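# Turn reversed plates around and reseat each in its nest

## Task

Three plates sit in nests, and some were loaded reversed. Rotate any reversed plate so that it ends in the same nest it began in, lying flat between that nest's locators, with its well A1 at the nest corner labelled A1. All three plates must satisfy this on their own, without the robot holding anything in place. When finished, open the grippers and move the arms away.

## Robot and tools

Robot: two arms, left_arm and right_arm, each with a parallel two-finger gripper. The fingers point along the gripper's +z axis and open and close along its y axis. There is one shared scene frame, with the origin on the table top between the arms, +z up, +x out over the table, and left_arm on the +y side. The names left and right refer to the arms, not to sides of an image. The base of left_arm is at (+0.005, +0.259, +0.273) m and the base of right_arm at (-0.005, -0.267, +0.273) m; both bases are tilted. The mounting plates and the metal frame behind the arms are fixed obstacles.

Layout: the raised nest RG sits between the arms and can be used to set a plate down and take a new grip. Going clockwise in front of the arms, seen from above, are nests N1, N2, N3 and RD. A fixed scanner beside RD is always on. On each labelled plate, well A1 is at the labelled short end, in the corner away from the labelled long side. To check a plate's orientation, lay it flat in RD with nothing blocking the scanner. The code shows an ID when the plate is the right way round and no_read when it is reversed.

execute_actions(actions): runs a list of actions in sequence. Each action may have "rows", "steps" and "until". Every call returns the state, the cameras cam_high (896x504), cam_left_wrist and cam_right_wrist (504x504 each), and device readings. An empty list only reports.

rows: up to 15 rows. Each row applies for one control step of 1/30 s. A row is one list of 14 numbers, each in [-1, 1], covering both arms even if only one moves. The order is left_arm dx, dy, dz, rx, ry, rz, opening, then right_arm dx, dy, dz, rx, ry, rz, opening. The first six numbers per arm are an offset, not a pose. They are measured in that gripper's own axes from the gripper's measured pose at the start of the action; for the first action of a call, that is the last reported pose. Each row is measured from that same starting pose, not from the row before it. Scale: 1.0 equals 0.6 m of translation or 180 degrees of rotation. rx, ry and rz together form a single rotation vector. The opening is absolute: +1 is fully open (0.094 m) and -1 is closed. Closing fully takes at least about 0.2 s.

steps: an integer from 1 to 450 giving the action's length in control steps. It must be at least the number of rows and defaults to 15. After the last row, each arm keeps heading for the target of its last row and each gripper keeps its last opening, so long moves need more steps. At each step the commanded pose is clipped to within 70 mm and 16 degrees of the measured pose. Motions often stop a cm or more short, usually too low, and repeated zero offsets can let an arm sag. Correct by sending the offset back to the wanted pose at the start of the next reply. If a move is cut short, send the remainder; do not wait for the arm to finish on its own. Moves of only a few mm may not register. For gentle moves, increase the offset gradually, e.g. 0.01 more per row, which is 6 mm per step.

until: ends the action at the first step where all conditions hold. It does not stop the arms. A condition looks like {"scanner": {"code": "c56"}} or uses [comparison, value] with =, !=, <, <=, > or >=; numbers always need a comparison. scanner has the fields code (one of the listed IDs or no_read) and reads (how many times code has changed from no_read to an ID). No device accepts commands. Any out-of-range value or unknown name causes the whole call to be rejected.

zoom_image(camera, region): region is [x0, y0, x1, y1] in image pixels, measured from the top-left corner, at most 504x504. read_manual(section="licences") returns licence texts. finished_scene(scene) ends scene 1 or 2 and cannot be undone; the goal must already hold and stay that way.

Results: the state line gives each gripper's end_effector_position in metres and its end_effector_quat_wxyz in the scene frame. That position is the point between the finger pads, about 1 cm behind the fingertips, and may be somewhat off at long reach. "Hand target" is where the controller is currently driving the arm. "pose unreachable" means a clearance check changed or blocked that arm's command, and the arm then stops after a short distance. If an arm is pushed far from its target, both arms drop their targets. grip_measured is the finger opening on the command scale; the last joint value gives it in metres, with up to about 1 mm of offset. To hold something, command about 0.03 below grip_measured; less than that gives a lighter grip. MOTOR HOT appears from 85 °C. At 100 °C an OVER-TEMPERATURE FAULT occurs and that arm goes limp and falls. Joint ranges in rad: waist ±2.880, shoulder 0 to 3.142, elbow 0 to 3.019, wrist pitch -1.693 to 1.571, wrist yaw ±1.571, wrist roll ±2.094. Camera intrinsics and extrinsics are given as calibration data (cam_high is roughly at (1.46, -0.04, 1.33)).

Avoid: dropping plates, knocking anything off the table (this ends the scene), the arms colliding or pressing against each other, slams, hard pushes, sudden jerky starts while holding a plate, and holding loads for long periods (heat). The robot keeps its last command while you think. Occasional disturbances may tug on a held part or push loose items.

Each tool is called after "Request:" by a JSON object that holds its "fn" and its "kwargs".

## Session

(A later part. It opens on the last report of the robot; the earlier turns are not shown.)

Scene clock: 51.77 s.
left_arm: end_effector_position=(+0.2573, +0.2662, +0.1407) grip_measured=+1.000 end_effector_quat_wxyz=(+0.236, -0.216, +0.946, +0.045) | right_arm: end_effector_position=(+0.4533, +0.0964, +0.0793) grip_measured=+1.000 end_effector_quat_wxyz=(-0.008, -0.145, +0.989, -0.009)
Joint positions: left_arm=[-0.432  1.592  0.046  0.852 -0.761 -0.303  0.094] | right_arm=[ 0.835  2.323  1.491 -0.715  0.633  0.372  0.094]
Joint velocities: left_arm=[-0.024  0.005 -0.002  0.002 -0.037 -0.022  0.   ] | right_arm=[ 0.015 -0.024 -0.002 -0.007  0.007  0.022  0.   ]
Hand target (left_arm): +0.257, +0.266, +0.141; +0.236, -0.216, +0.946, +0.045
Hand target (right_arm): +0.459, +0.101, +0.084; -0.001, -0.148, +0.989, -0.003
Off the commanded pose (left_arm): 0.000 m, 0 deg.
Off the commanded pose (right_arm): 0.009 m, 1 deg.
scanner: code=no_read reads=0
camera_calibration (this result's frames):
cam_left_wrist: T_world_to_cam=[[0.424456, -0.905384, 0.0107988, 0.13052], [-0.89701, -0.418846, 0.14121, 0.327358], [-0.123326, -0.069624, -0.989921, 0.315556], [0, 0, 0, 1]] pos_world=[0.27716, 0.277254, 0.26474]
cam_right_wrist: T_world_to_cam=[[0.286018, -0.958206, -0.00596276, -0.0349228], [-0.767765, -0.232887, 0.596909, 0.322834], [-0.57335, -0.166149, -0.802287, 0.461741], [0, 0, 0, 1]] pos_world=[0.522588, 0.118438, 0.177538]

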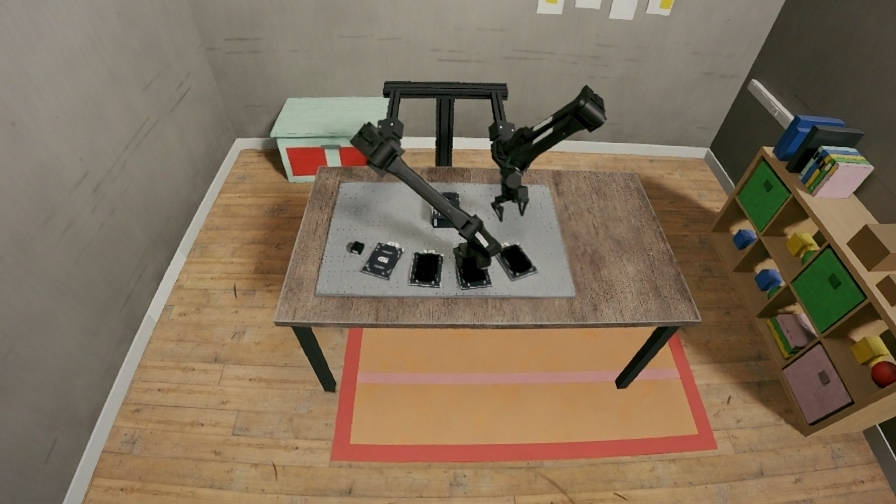

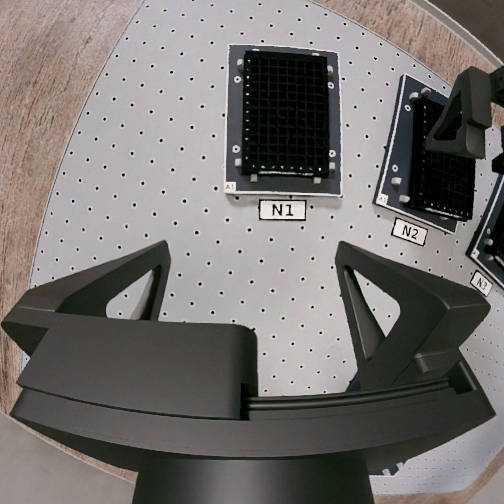

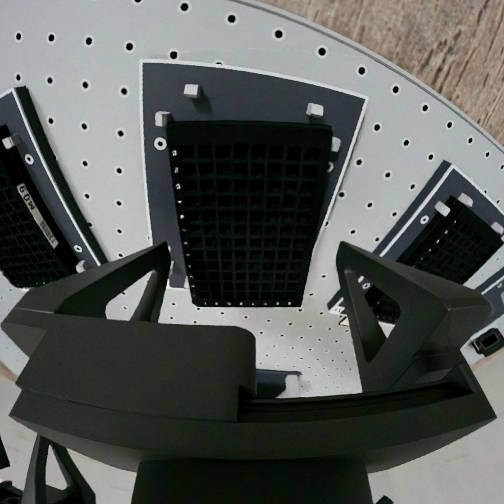

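Request:
{"fn": "execute_actions", "kwargs": {"actions": [{"rows":[[0,0,0,0,0,0,1,-0.01,0.03,0.0,0,0,0,1],[0,0,0,0,0,0,1,-0.01,0.03,0.0,0,0,0,1],[0,0,0,0,0,0,1,-0.01,0.013,0.02,0,0,0,1]],"steps":18}]}}

Scene clock: 52.67 s.
left_arm: end_effector_position=(+0.2573, +0.2662, +0.1407) grip_measured=+1.000 end_effector_quat_wxyz=(+0.236, -0.216, +0.946, +0.045) | right_arm: end_effector_position=(+0.4447, +0.1022, +0.0657) grip_measured=+1.000 end_effector_quat_wxyz=(-0.017, -0.151, +0.988, -0.014)
Joint positions: left_arm=[-0.432  1.592  0.046  0.852 -0.761 -0.303  0.094] | right_arm=[ 0.835  2.361  1.509 -0.719  0.633  0.375  0.094]
Joint velocities: left_arm=[-0.015 -0.015 -0.017 -0.012 -0.022 -0.037  0.   ] | right_arm=[-0.005  0.005  0.002 -0.022 -0.051 -0.022  0.   ]
Hand target (left_arm): +0.257, +0.266, +0.141; +0.236, -0.216, +0.946, +0.045
Hand target (right_arm): +0.456, +0.105, +0.067; -0.008, -0.145, +0.989, -0.009
Off the commanded pose (left_arm): 0.000 m, 0 deg.
Off the commanded pose (right_arm): 0.012 m, 1 deg.
scanner: code=no_read reads=0
camera_calibration (this result's frames):
cam_left_wrist: T_world_to_cam=[[0.424456, -0.905384, 0.0107988, 0.13052], [-0.89701, -0.418846, 0.14121, 0.327358], [-0.123326, -0.069624, -0.989921, 0.315556], [0, 0, 0, 1]] pos_world=[0.27716, 0.277254, 0.26474]
cam_right_wrist: T_world_to_cam=[[0.297233, -0.954805, 0.00080673, -0.032699], [-0.755652, -0.234719, 0.611471, 0.319631], [-0.583646, -0.182359, -0.791266, 0.452347], [0, 0, 0, 1]] pos_world=[0.51526, 0.126292, 0.162508]

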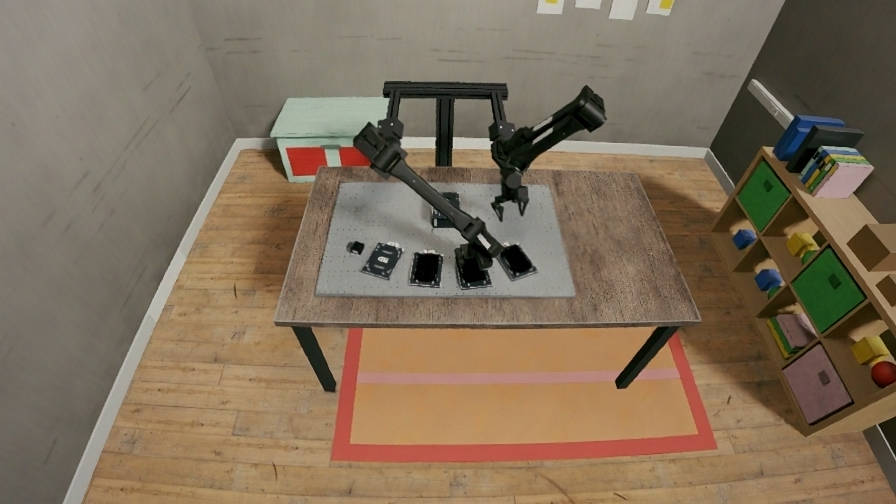

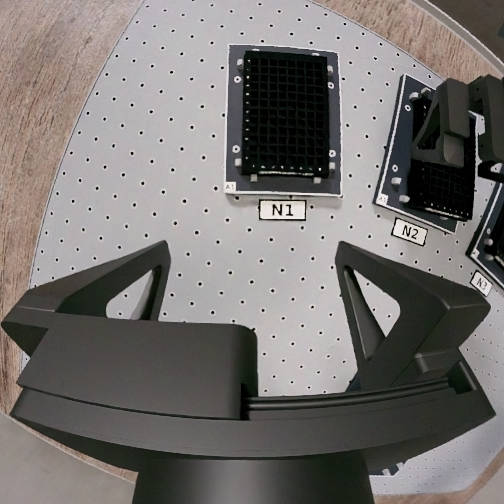

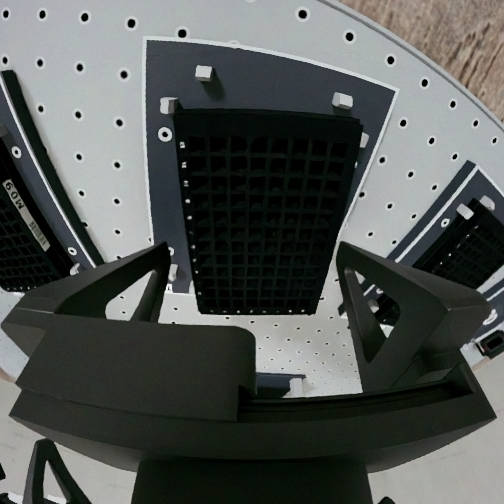

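Request:
{"fn": "execute_actions", "kwargs": {"actions": [{"rows":[[0,0,0,0,0,0,1,-0.04,-0.012,-0.004,0,0,0,1],[0,0,0,0,0,0,1,-0.04,-0.012,-0.004,0,0,0,1],[0,0,0,0,0,0,1,-0.025,-0.009,-0.004,0,0,0,1]],"steps":15}]}}

Scene clock: 53.53 s.
left_arm: end_effector_position=(+0.2573, +0.2662, +0.1407) grip_measured=+1.000 end_effector_quat_wxyz=(+0.236, -0.216, +0.946, +0.045) | right_arm: end_effector_position=(+0.4498, +0.1012, +0.0656) grip_measured=+1.000 end_effector_quat_wxyz=(-0.020, -0.152, +0.988, -0.016)
Joint positions: left_arm=[-0.432  1.592  0.046  0.852 -0.761 -0.303  0.094] | right_arm=[ 0.83   2.365  1.527 -0.738  0.633  0.371  0.094]
Joint velocities: left_arm=[-0.005  0.005 -0.032  0.002 -0.022 -0.007  0.   ] | right_arm=[-0.015 -0.005 -0.017 -0.002 -0.022  0.007  0.   ]
Hand target (left_arm): +0.257, +0.266, +0.141; +0.236, -0.216, +0.946, +0.045
Hand target (right_arm): +0.461, +0.101, +0.068; -0.016, -0.151, +0.988, -0.014
Off the commanded pose (left_arm): 0.000 m, 0 deg.
Off the commanded pose (right_arm): 0.011 m, 0 deg.
scanner: code=no_read reads=0
camera_calibration (this result's frames):
cam_left_wrist: T_world_to_cam=[[0.424456, -0.905384, 0.0107988, 0.13052], [-0.89701, -0.418846, 0.14121, 0.327358], [-0.123326, -0.069624, -0.989921, 0.315556], [0, 0, 0, 1]] pos_world=[0.27716, 0.277254, 0.26474]
cam_right_wrist: T_world_to_cam=[[0.298942, -0.954266, 0.0032248, -0.0361375], [-0.751914, -0.233468, 0.616538, 0.321142], [-0.587588, -0.186734, -0.787319, 0.457029], [0, 0, 0, 1]] pos_world=[0.520819, 0.125834, 0.161948]

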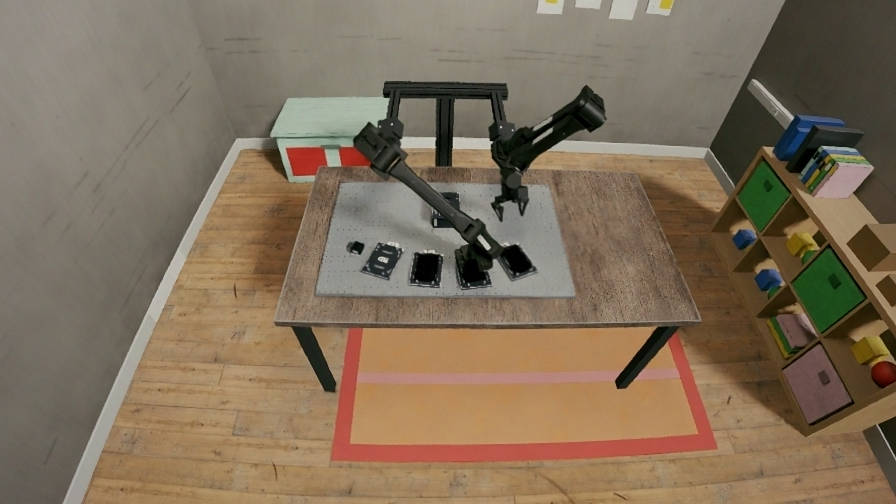

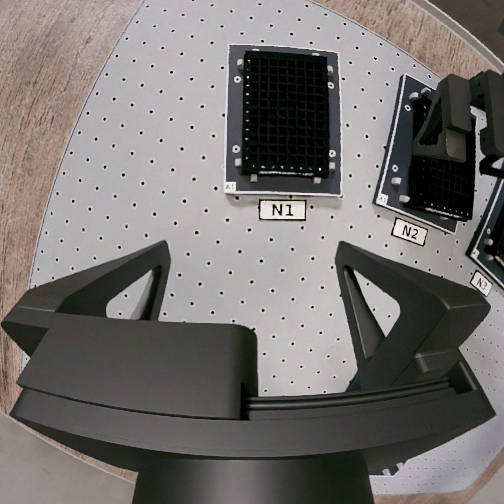

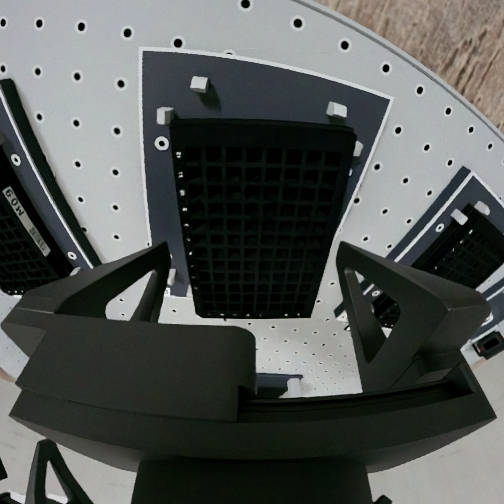

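Repeat with descent.

Request:
{"fn": "execute_actions", "kwargs": {"actions": [{"rows":[[0,0,0,0,0,0,1,-0.04,-0.012,0,0,-0.01,0.006,1],[0,0,0,0,0,0,1,-0.04,-0.012,0,0,-0.01,0.006,1],[0,0,0,0,0,0,1,-0.03,-0.01,0.005,0,-0.01,0.006,1],[0,0,0,0,0,0,1,-0.03,-0.01,0.01,0,-0.01,0.006,1],[0,0,0,0,0,0,1,-0.03,-0.01,0.017,0,-0.01,0.006,1]],"steps":18}]}}

Scene clock: 54.53 s.
left_arm: end_effector_position=(+0.2573, +0.2662, +0.1407) grip_measured=+1.000 end_effector_quat_wxyz=(+0.236, -0.216, +0.946, +0.045) | right_arm: end_effector_position=(+0.4586, +0.0966, +0.0563) grip_measured=+1.000 end_effector_quat_wxyz=(-0.012, -0.144, +0.989, -0.016)
Joint positions: left_arm=[-0.432  1.592  0.046  0.852 -0.761 -0.303  0.094] | right_arm=[ 0.811  2.371  1.528 -0.703  0.641  0.354  0.094]
Joint velocities: left_arm=[-0.005 -0.005  0.012 -0.007  0.037 -0.037  0.   ] | right_arm=[-0.015 -0.015 -0.017 -0.002  0.037 -0.11   0.   ]
Hand target (left_arm): +0.257, +0.266, +0.141; +0.236, -0.216, +0.946, +0.045
Hand target (right_arm): +0.469, +0.100, +0.055; -0.003, -0.143, +0.990, -0.014
Off the commanded pose (left_arm): 0.000 m, 0 deg.
Off the commanded pose (right_arm): 0.011 m, 1 deg.
scanner: code=no_read reads=0
camera_calibration (this result's frames):
cam_left_wrist: T_world_to_cam=[[0.424456, -0.905384, 0.0107988, 0.13052], [-0.89701, -0.418846, 0.14121, 0.327358], [-0.123326, -0.069624, -0.989921, 0.315556], [0, 0, 0, 1]] pos_world=[0.27716, 0.277254, 0.26474]
cam_right_wrist: T_world_to_cam=[[0.283469, -0.958957, 0.006854, -0.035882], [-0.765265, -0.221895, 0.604262, 0.338107], [-0.57794, -0.176535, -0.796756, 0.449144], [0, 0, 0, 1]] pos_world=[0.528491, 0.119904, 0.153798]

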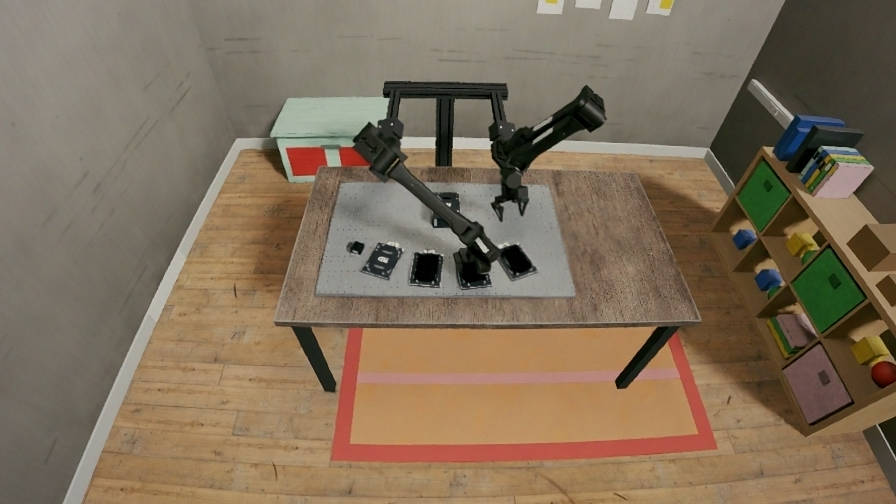

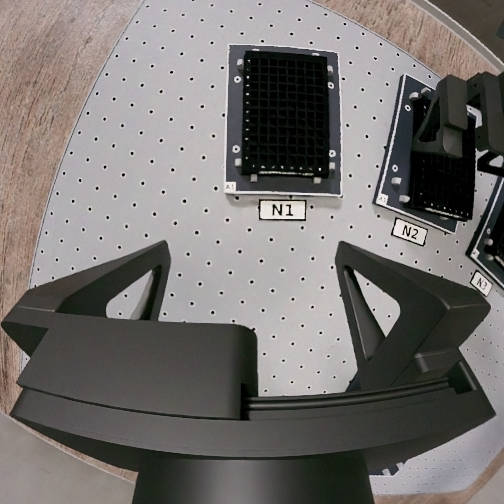

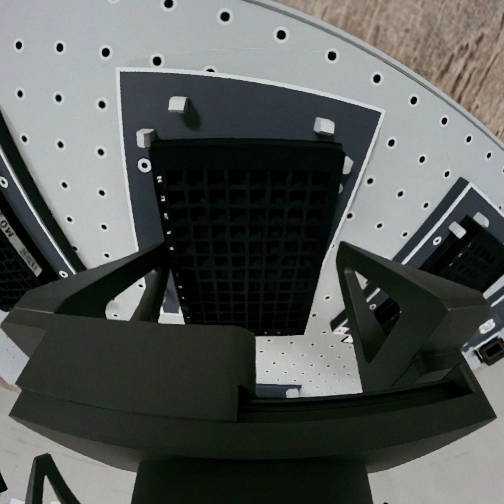

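Request:
{"fn": "execute_actions", "kwargs": {"actions": [{"rows":[[0,0,0,0,0,0,1,0,0.02,-0.003,0,0,0,1],[0,0,0,0,0,0,1,0,0.02,-0.003,0,0,0,1],[0,0,0,0,0,0,1,0,0.008,0.0,0,0,0,1],[0,0,0,0,0,0,1,0,0.008,0.004,0,0,0,1]],"steps":12}]}}

Scene clock: 55.33 s.
left_arm: end_effector_position=(+0.2573, +0.2662, +0.1407) grip_measured=+1.000 end_effector_quat_wxyz=(+0.236, -0.216, +0.946, +0.045) | right_arm: end_effector_position=(+0.4559, +0.0967, +0.0539) grip_measured=+1.000 end_effector_quat_wxyz=(-0.014, -0.145, +0.989, -0.018)
Joint positions: left_arm=[-0.432  1.592  0.046  0.852 -0.761 -0.303  0.094] | right_arm=[ 0.811  2.376  1.528 -0.705  0.641  0.355  0.094]
Joint velocities: left_arm=[ 0.005 -0.005 -0.017 -0.007 -0.037  0.066  0.   ] | right_arm=[-0.005 -0.015  0.012 -0.007  0.007 -0.037  0.   ]
Hand target (left_arm): +0.257, +0.266, +0.141; +0.236, -0.216, +0.946, +0.045
Hand target (right_arm): +0.457, +0.101, +0.054; -0.012, -0.144, +0.989, -0.016
Off the commanded pose (left_arm): 0.000 m, 0 deg.
Off the commanded pose (right_arm): 0.005 m, 0 deg.
scanner: code=no_read reads=0
camera_calibration (this result's frames):
cam_left_wrist: T_world_to_cam=[[0.424456, -0.905384, 0.0107988, 0.13052], [-0.89701, -0.418846, 0.14121, 0.327358], [-0.123326, -0.069624, -0.989921, 0.315556], [0, 0, 0, 1]] pos_world=[0.27716, 0.277254, 0.26474]
cam_right_wrist: T_world_to_cam=[[0.286099, -0.95816, 0.00879585, -0.0363048], [-0.761786, -0.221876, 0.608648, 0.335679], [-0.58123, -0.180834, -0.793392, 0.447421], [0, 0, 0, 1]] pos_world=[0.526157, 0.120602, 0.150989]

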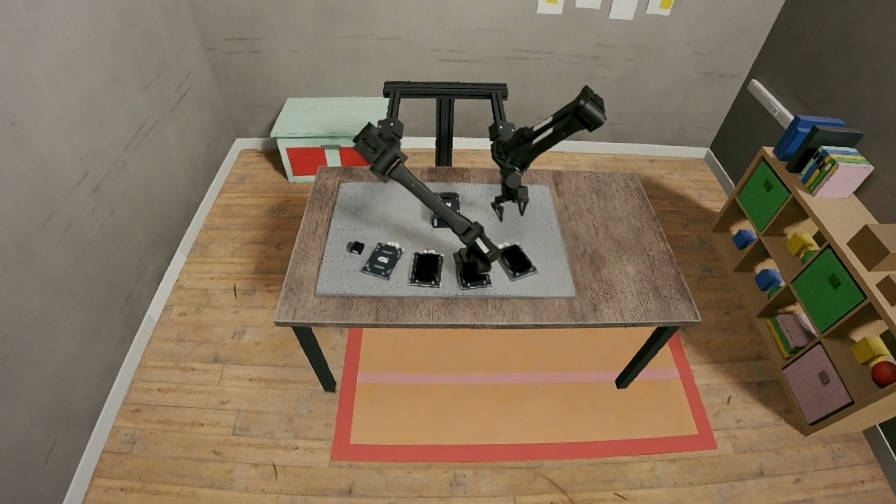

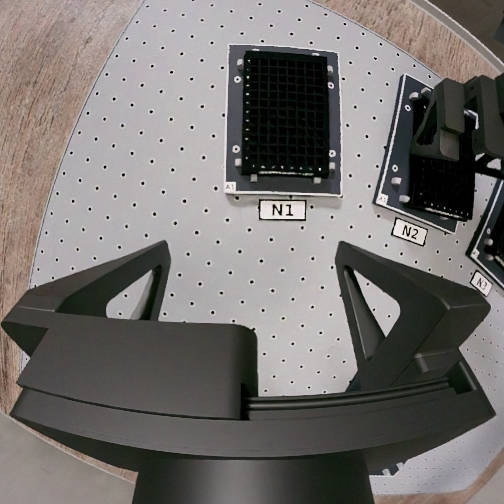

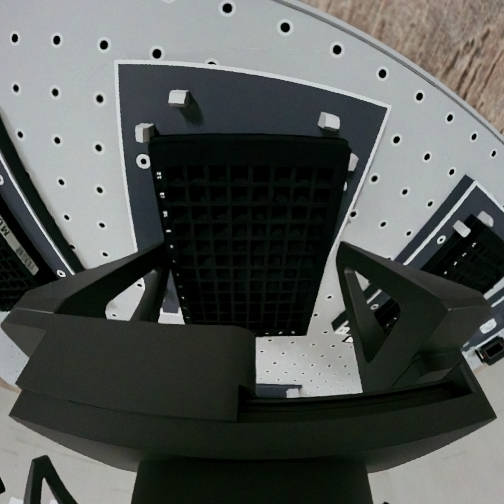

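Request:
{"fn": "execute_actions", "kwargs": {"actions": [{"rows":[[0,0,0,0,0,0,1,0,0.006,0.003,0,0,0,0.9],[0,0,0,0,0,0,1,0,0.006,0.003,0,0,0,0.85],[0,0,0,0,0,0,1,0,0.006,0.003,0,0,0,0.8],[0,0,0,0,0,0,1,0,0.006,0.003,0,0,0,0.73]],"steps":12},{"rows":[[0,0,0,0,0,0,1,0,0,-0.01,0,0,0,0.73],[0,0,0,0,0,0,1,0,0,-0.02,0,0,0,0.73],[0,0,0,0,0,0,1,0,0,-0.03,0,0,0,0.73],[0,0,0,0,0,0,1,0,0,-0.03,0,0,0,0.73],[0,0,0,0,0,0,1,0,0,-0.03,0,0,0,0.73],[0,0,0,0,0,0,1,-0.02,0.01,-0.03,0,0,0.02,0.73],[0,0,0,0,0,0,1,-0.03,0.016,-0.03,0,0,0.042,0.73]],"steps":25}]}}

Scene clock: 56.97 s.
left_arm: end_effector_position=(+0.2573, +0.2662, +0.1407) grip_measured=+1.000 end_effector_quat_wxyz=(+0.236, -0.216, +0.946, +0.045) | right_arm: end_effector_position=(+0.4608, +0.1025, +0.0620) grip_measured=+0.756 end_effector_quat_wxyz=(-0.024, -0.090, +0.995, -0.019)
Joint positions: left_arm=[-0.432  1.592  0.046  0.852 -0.761 -0.303  0.094] | right_arm=[ 0.819  2.385  1.575 -0.774  0.631  0.491  0.082]
Joint velocities: left_arm=[-0.015  0.015  0.002 -0.002  0.11  -0.051  0.   ] | right_arm=[-0.005 -0.005 -0.012  0.017  0.037 -0.007 -0.001]
Hand target (left_arm): +0.257, +0.266, +0.141; +0.236, -0.216, +0.946, +0.045
Hand target (right_arm): +0.470, +0.112, +0.071; -0.015, -0.080, +0.997, -0.017
Off the commanded pose (left_arm): 0.000 m, 0 deg.
Off the commanded pose (right_arm): 0.016 m, 2 deg.
scanner: code=no_read reads=0
camera_calibration (this result's frames):
cam_left_wrist: T_world_to_cam=[[0.424456, -0.905384, 0.0107988, 0.13052], [-0.89701, -0.418846, 0.14121, 0.327358], [-0.123326, -0.069624, -0.989921, 0.315556], [0, 0, 0, 1]] pos_world=[0.27716, 0.277254, 0.26474]
cam_right_wrist: T_world_to_cam=[[0.177573, -0.984026, 0.0126959, 0.0201272], [-0.770972, -0.131085, 0.623232, 0.32979], [-0.611612, -0.120457, -0.781934, 0.464843], [0, 0, 0, 1]] pos_world=[0.534989, 0.11903, 0.157685]

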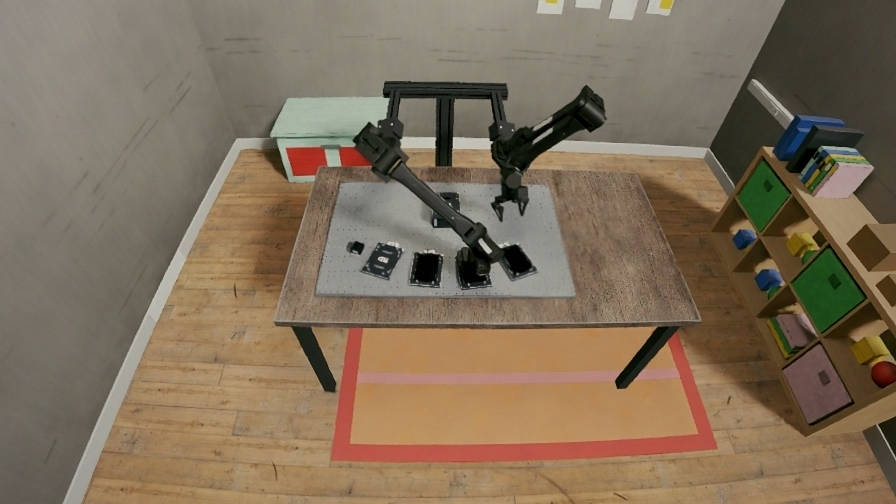

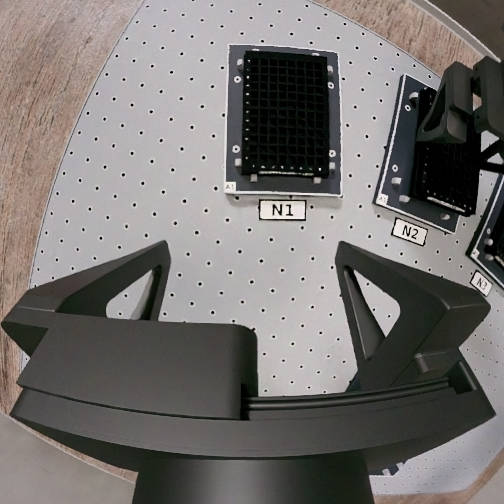

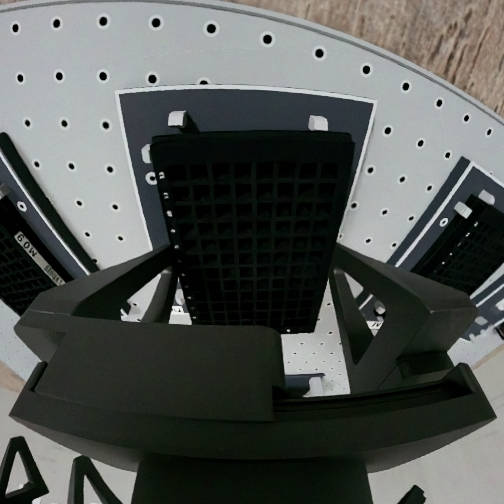

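Request:
{"fn": "execute_actions", "kwargs": {"actions": [{"rows":[[0,0,0,0,0,0,1,-0.03,0.03,-0.01,0,0,0.01,0.72],[0,0,0,0,0,0,1,-0.03,0.03,-0.01,0,0,0.01,0.72],[0,0,0,0,0,0,1,-0.02,0.015,-0.01,0,0,0.01,0.72]],"steps":15}]}}

Request:
{"fn": "zoom_image", "kwargs": {"camera": "cam_right_wrist", "region": [100, 60, 400, 260]}}

Scene clock: 57.93 s.
left_arm: end_effector_position=(+0.2573, +0.2662, +0.1407) grip_measured=+1.000 end_effector_quat_wxyz=(+0.236, -0.216, +0.946, +0.045) | right_arm: end_effector_position=(+0.4591, +0.1048, +0.0582) grip_measured=+0.756 end_effector_quat_wxyz=(-0.035, -0.086, +0.995, -0.026)
Joint positions: left_arm=[-0.432  1.592  0.046  0.852 -0.761 -0.303  0.094] | right_arm=[ 0.819  2.407  1.606 -0.814  0.629  0.517  0.082]
Joint velocities: left_arm=[ 0.005  0.015  0.002  0.002 -0.037  0.066  0.   ] | right_arm=[ 0.005 -0.015  0.002 -0.007 -0.037 -0.022 -0.001]
Hand target (left_arm): +0.257, +0.266, +0.141; +0.236, -0.216, +0.946, +0.045
Hand target (right_arm): +0.471, +0.113, +0.067; -0.024, -0.074, +0.997, -0.019
Off the commanded pose (left_arm): 0.000 m, 0 deg.
Off the commanded pose (right_arm): 0.017 m, 2 deg.
scanner: code=no_read reads=0
camera_calibration (this result's frames):
cam_left_wrist: T_world_to_cam=[[0.424456, -0.905384, 0.0107988, 0.13052], [-0.89701, -0.418846, 0.14121, 0.327358], [-0.123326, -0.069624, -0.989921, 0.315556], [0, 0, 0, 1]] pos_world=[0.27716, 0.277254, 0.26474]
cam_right_wrist: T_world_to_cam=[[0.17075, -0.985012, 0.0243898, 0.0253798], [-0.759238, -0.115755, 0.640436, 0.323168], [-0.628014, -0.127872, -0.767624, 0.468606], [0, 0, 0, 1]] pos_world=[0.53532, 0.122329, 0.152126]

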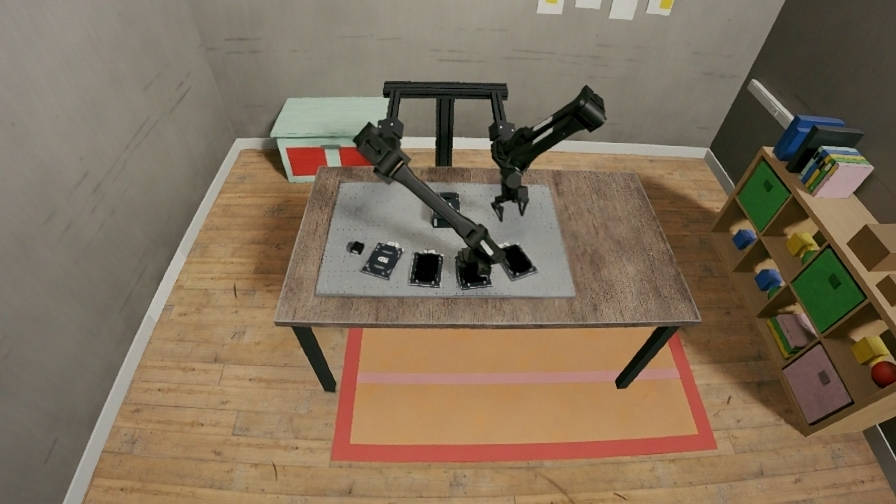

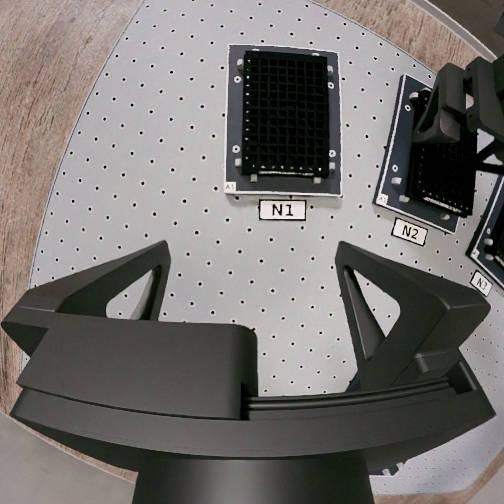

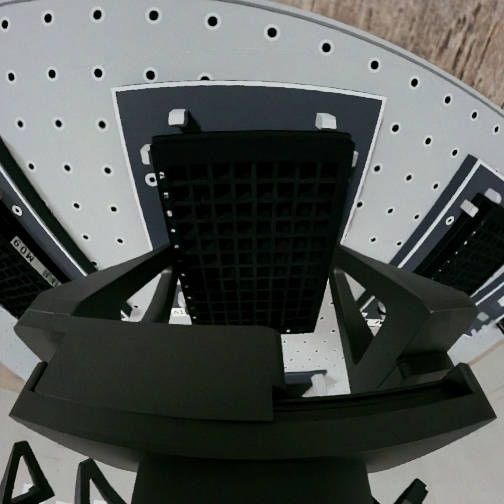

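Region (100, 60, 400, 260) of cam_right_wrist's 504x504 image, scaled by 1.680, with more detail than that image has.

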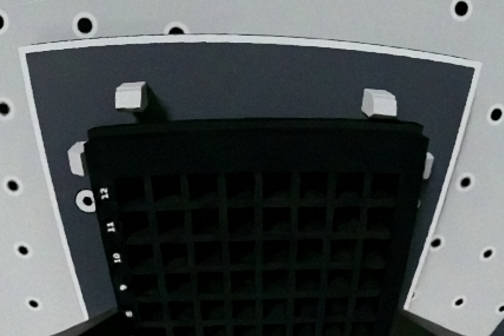

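Request:
{"fn": "execute_actions", "kwargs": {"actions": [{"rows":[[0,0,0,0,0,0,1,-0.02,0.005,-0.02,-0.01,-0.01,0.007,0.72],[0,0,0,0,0,0,1,-0.03,0.01,-0.025,-0.025,-0.025,0.014,0.72]],"steps":20}]}}

Request:
{"fn": "zoom_image", "kwargs": {"camera": "cam_right_wrist", "region": [100, 60, 400, 260]}}

Scene clock: 58.90 s.
left_arm: end_effector_position=(+0.2573, +0.2662, +0.1407) grip_measured=+1.000 end_effector_quat_wxyz=(+0.236, -0.216, +0.946, +0.045) | right_arm: end_effector_position=(+0.4601, +0.1079, +0.0564) grip_measured=+0.756 end_effector_quat_wxyz=(-0.016, -0.065, +0.998, -0.003)
Joint positions: left_arm=[-0.432  1.592  0.046  0.852 -0.761 -0.303  0.094] | right_arm=[ 0.815  2.384  1.554 -0.71   0.611  0.513  0.082]
Joint velocities: left_arm=[ 0.005 -0.015  0.012 -0.017 -0.037 -0.081  0.   ] | right_arm=[-0.005 -0.015  0.012 -0.007  0.051  0.037 -0.   ]
Hand target (left_arm): +0.257, +0.266, +0.141; +0.236, -0.216, +0.946, +0.045
Hand target (right_arm): +0.477, +0.114, +0.072; +0.002, -0.064, +0.998, +0.015
Off the commanded pose (left_arm): 0.000 m, 0 deg.
Off the commanded pose (right_arm): 0.023 m, 3 deg.
scanner: code=no_read reads=0
camera_calibration (this result's frames):
cam_left_wrist: T_world_to_cam=[[0.424456, -0.905384, 0.0107988, 0.13052], [-0.89701, -0.418846, 0.14121, 0.327358], [-0.123326, -0.069624, -0.989921, 0.315556], [0, 0, 0, 1]] pos_world=[0.27716, 0.277254, 0.26474]
cam_right_wrist: T_world_to_cam=[[0.128015, -0.991599, -0.01853, 0.0510622], [-0.786533, -0.112887, 0.607143, 0.339498], [-0.604135, -0.0631492, -0.794376, 0.451784], [0, 0, 0, 1]] pos_world=[0.533428, 0.117488, 0.153709]

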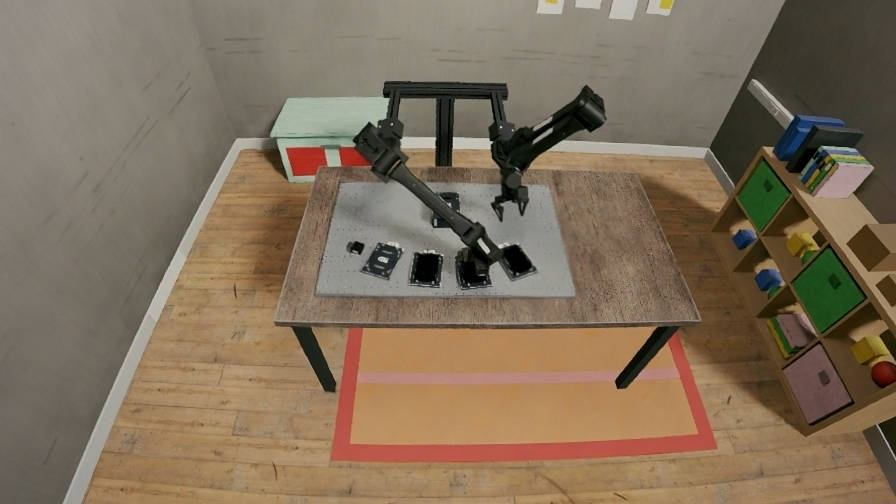

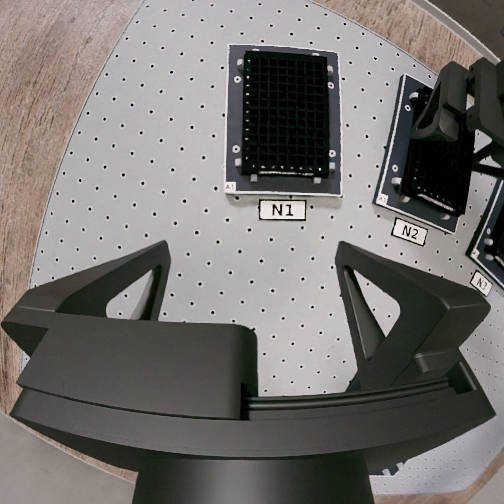

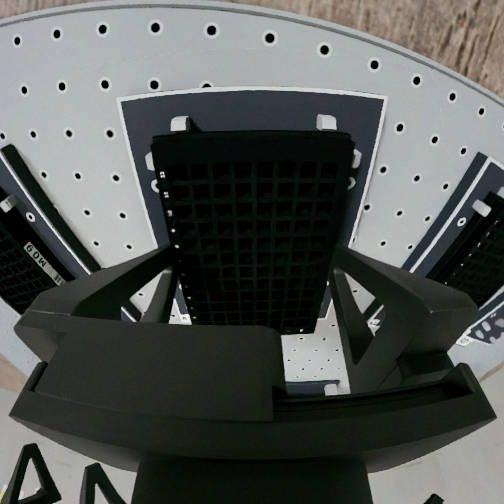

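Region (100, 60, 400, 260) of cam_right_wrist's 504x504 image, scaled by 1.680, with more detail than that image has.

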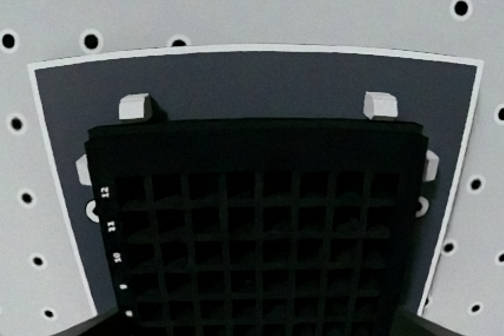

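Request:
{"fn": "execute_actions", "kwargs": {"actions": [{"rows":[[0,0,0,0,0,0,1,-0.04,0.0,-0.02,0,0,0,0.72],[0,0,0,0,0,0,1,-0.04,0.0,-0.02,0,0,0,0.72],[0,0,0,0,0,0,1,-0.03,0.0,-0.015,0,0,0,0.72]],"steps":15}]}}

Request:
{"fn": "zoom_image", "kwargs": {"camera": "cam_right_wrist", "region": [100, 60, 400, 260]}}

Request:
{"fn": "zoom_image", "kwargs": {"camera": "cam_left_wrist", "region": [354, 100, 504, 250]}}

Scene clock: 59.77 s.
left_arm: end_effector_position=(+0.2573, +0.2662, +0.1407) grip_measured=+1.000 end_effector_quat_wxyz=(+0.236, -0.216, +0.946, +0.045) | right_arm: end_effector_position=(+0.4608, +0.1063, +0.0588) grip_measured=+0.756 end_effector_quat_wxyz=(-0.025, -0.072, +0.997, -0.007)
Joint positions: left_arm=[-0.432  1.592  0.046  0.852 -0.761 -0.303  0.094] | right_arm=[ 0.815  2.387  1.572 -0.75   0.609  0.513  0.082]
Joint velocities: left_arm=[-0.015 -0.005 -0.007 -0.002 -0.022 -0.051  0.   ] | right_arm=[-0.015 -0.005 -0.002 -0.007  0.007 -0.022  0.001]
Hand target (left_arm): +0.257, +0.266, +0.141; +0.236, -0.216, +0.946, +0.045
Hand target (right_arm): +0.478, +0.110, +0.065; -0.015, -0.065, +0.998, -0.002
Off the commanded pose (left_arm): 0.000 m, 0 deg.
Off the commanded pose (right_arm): 0.019 m, 1 deg.
scanner: code=no_read reads=0
camera_calibration (this result's frames):
cam_left_wrist: T_world_to_cam=[[0.424456, -0.905384, 0.0107988, 0.13052], [-0.89701, -0.418846, 0.14121, 0.327358], [-0.123326, -0.069624, -0.989921, 0.315556], [0, 0, 0, 1]] pos_world=[0.27716, 0.277254, 0.26474]
cam_right_wrist: T_world_to_cam=[[0.141362, -0.989904, -0.0102972, 0.042634], [-0.774232, -0.117033, 0.621987, 0.332365], [-0.616913, -0.079953, -0.78296, 0.460978], [0, 0, 0, 1]] pos_world=[0.535685, 0.117958, 0.15464]

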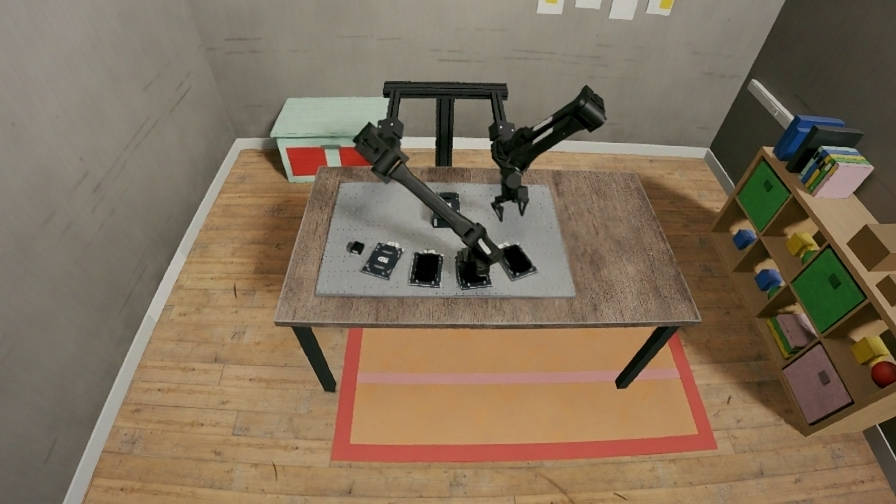

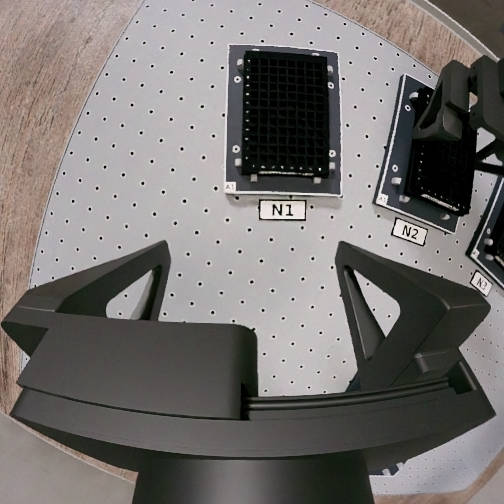

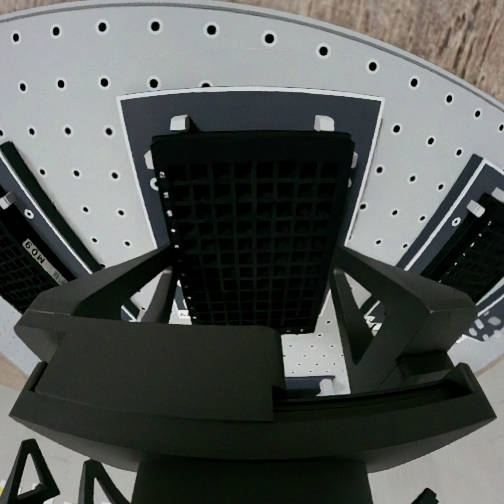

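Region (100, 60, 400, 260) of cam_right_wrist's 504x504 image, scaled by 1.680, with more detail than that image has.

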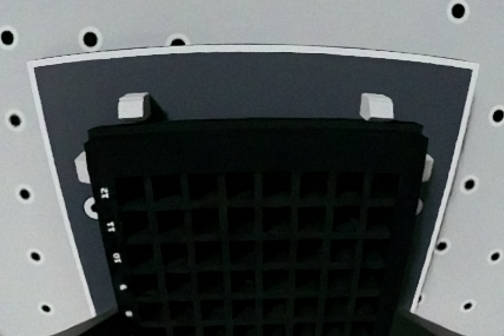

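Region (354, 100, 504, 250) of cam_left_wrist's 504x504 image, scaled by 3.360, with more detail than that image has.

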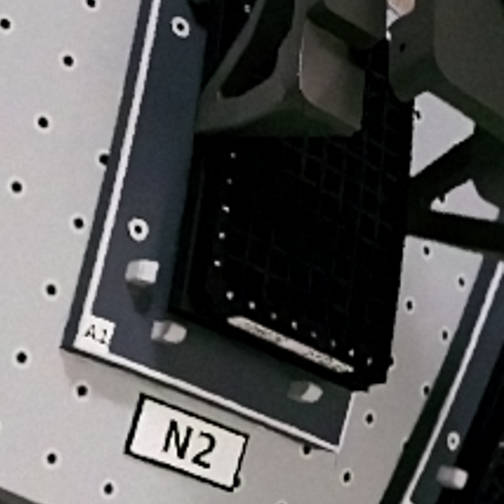

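Request:
{"fn": "execute_actions", "kwargs": {"actions": [{"rows":[[0,0,0,0,0,0,1,-0.01,0.003,-0.03,0,-0.01,0.004,0.72],[0,0,0,0,0,0,1,-0.02,0.006,-0.05,-0.006,-0.02,0.004,0.72],[0,0,0,0,0,0,1,-0.04,0.008,-0.06,-0.01,-0.025,0.004,0.72]],"steps":22}]}}

Scene clock: 60.90 s.
left_arm: end_effector_position=(+0.2573, +0.2662, +0.1407) grip_measured=+1.000 end_effector_quat_wxyz=(+0.236, -0.216, +0.946, +0.045) | right_arm: end_effector_position=(+0.4757, +0.1049, +0.0781) grip_measured=+0.756 end_effector_quat_wxyz=(-0.004, -0.061, +0.998, +0.001)
Joint positions: left_arm=[-0.432  1.592  0.046  0.852 -0.761 -0.303  0.094] | right_arm=[ 0.822  2.345  1.559 -0.731  0.617  0.513  0.082]
Joint velocities: left_arm=[-0.005 -0.005  0.022  0.012  0.037  0.095  0.   ] | right_arm=[-0.024 -0.015  0.002 -0.012 -0.007 -0.007 -0.001]
Hand target (left_arm): +0.257, +0.266, +0.141; +0.236, -0.216, +0.946, +0.045
Hand target (right_arm): +0.485, +0.115, +0.094; +0.013, -0.066, +0.998, +0.011
Off the commanded pose (left_arm): 0.000 m, 0 deg.
Off the commanded pose (right_arm): 0.021 m, 2 deg.
scanner: code=no_read reads=0
camera_calibration (this result's frames):
cam_left_wrist: T_world_to_cam=[[0.424456, -0.905384, 0.0107988, 0.13052], [-0.89701, -0.418846, 0.14121, 0.327358], [-0.123326, -0.069624, -0.989921, 0.315556], [0, 0, 0, 1]] pos_world=[0.27716, 0.277254, 0.26474]
cam_right_wrist: T_world_to_cam=[[0.120642, -0.992399, -0.024279, 0.0505758], [-0.800668, -0.111734, 0.588597, 0.34633], [-0.586836, -0.0515699, -0.808062, 0.469892], [0, 0, 0, 1]] pos_world=[0.546944, 0.113121, 0.177082]

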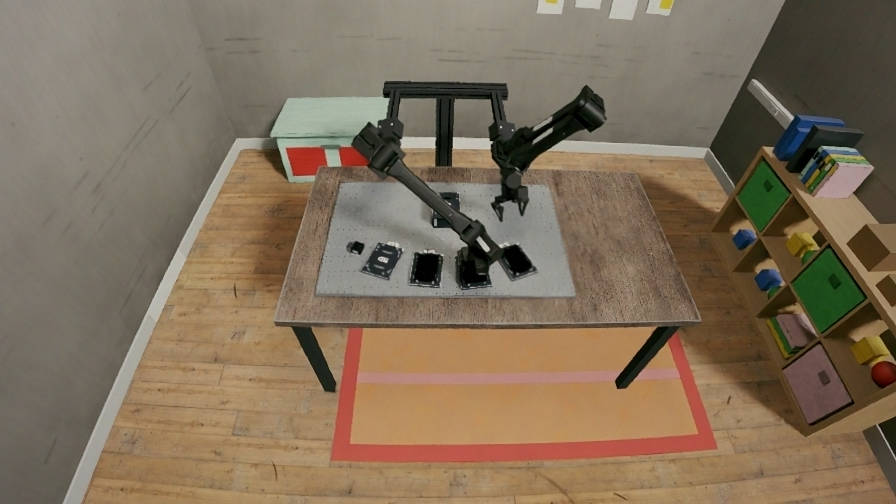

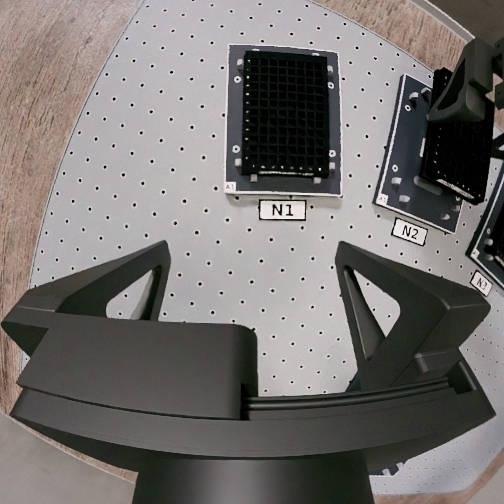

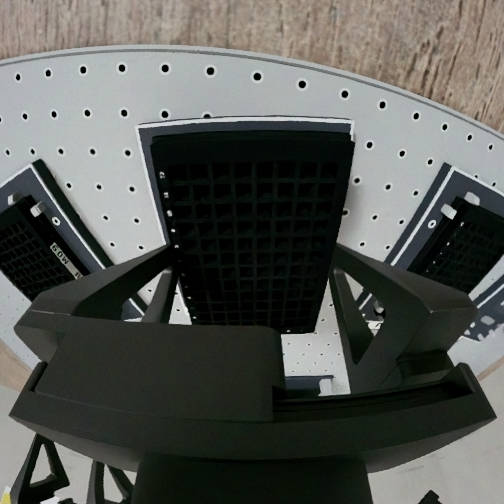

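Request:
{"fn": "execute_actions", "kwargs": {"actions": [{"rows":[[0,0,0,0,0,0,1,0,0.01,0.01,0,0,-0.003,0.72],[0,0,0,0,0,0,1,0,0.01,0.022,0,0,-0.003,0.72]],"steps":18}]}}

Request:
{"fn": "zoom_image", "kwargs": {"camera": "cam_right_wrist", "region": [100, 60, 400, 260]}}

Scene clock: 62.83 s.
left_arm: end_effector_position=(+0.2573, +0.2662, +0.1407) grip_measured=+1.000 end_effector_quat_wxyz=(+0.236, -0.216, +0.946, +0.045) | right_arm: end_effector_position=(+0.4621, +0.1088, +0.0627) grip_measured=+0.756 end_effector_quat_wxyz=(-0.013, -0.069, +0.997, -0.005)
Joint positions: left_arm=[-0.432  1.592  0.046  0.852 -0.761 -0.303  0.094] | right_arm=[ 0.822  2.378  1.559 -0.724  0.617  0.511  0.082]
Joint velocities: left_arm=[-0.005 -0.005 -0.012 -0.002 -0.037  0.022  0.   ] | right_arm=[-0.015 -0.005  0.002  0.002  0.066 -0.007 -0.   ]
Hand target (left_arm): +0.257, +0.266, +0.141; +0.236, -0.216, +0.946, +0.045
Hand target (right_arm): +0.475, +0.111, +0.065; -0.004, -0.066, +0.998, +0.001
Off the commanded pose (left_arm): 0.000 m, 0 deg.
Off the commanded pose (right_arm): 0.013 m, 1 deg.
scanner: code=no_read reads=0
camera_calibration (this result's frames):
cam_left_wrist: T_world_to_cam=[[0.424456, -0.905384, 0.0107988, 0.13052], [-0.89701, -0.418846, 0.14121, 0.327358], [-0.123326, -0.069624, -0.989921, 0.315556], [0, 0, 0, 1]] pos_world=[0.27716, 0.277254, 0.26474]
cam_right_wrist: T_world_to_cam=[[0.136691, -0.990514, -0.0140298, 0.0474022], [-0.788485, -0.117362, 0.603753, 0.33901], [-0.599673, -0.0714652, -0.797048, 0.457023], [0, 0, 0, 1]] pos_world=[0.534889, 0.119401, 0.160256]

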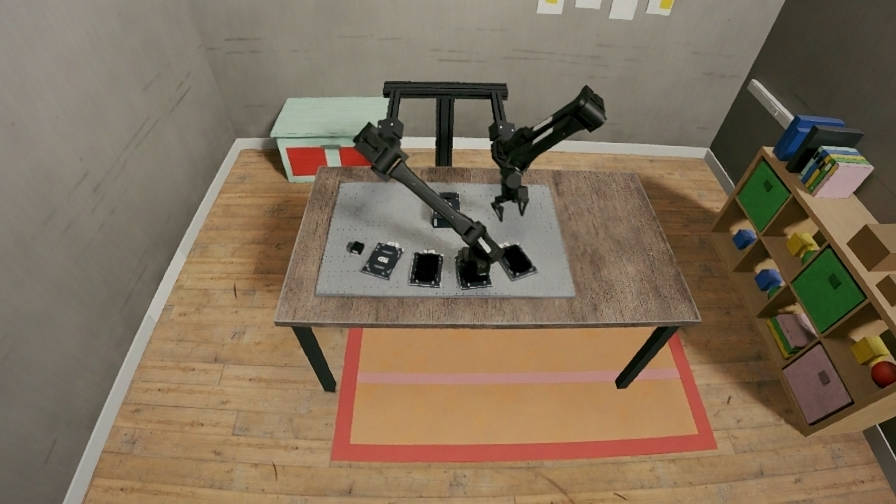

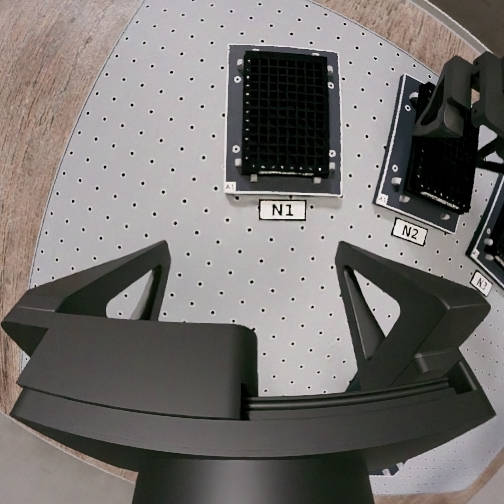

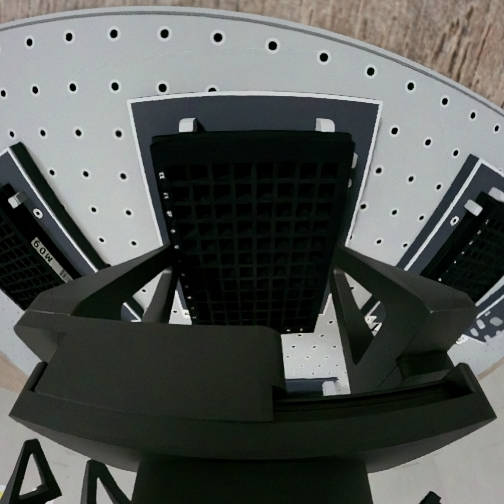

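Region (100, 60, 400, 260) of cam_right_wrist's 504x504 image, scaled by 1.680, with more detail than that image has.

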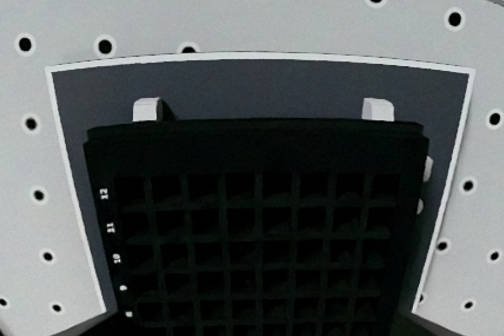

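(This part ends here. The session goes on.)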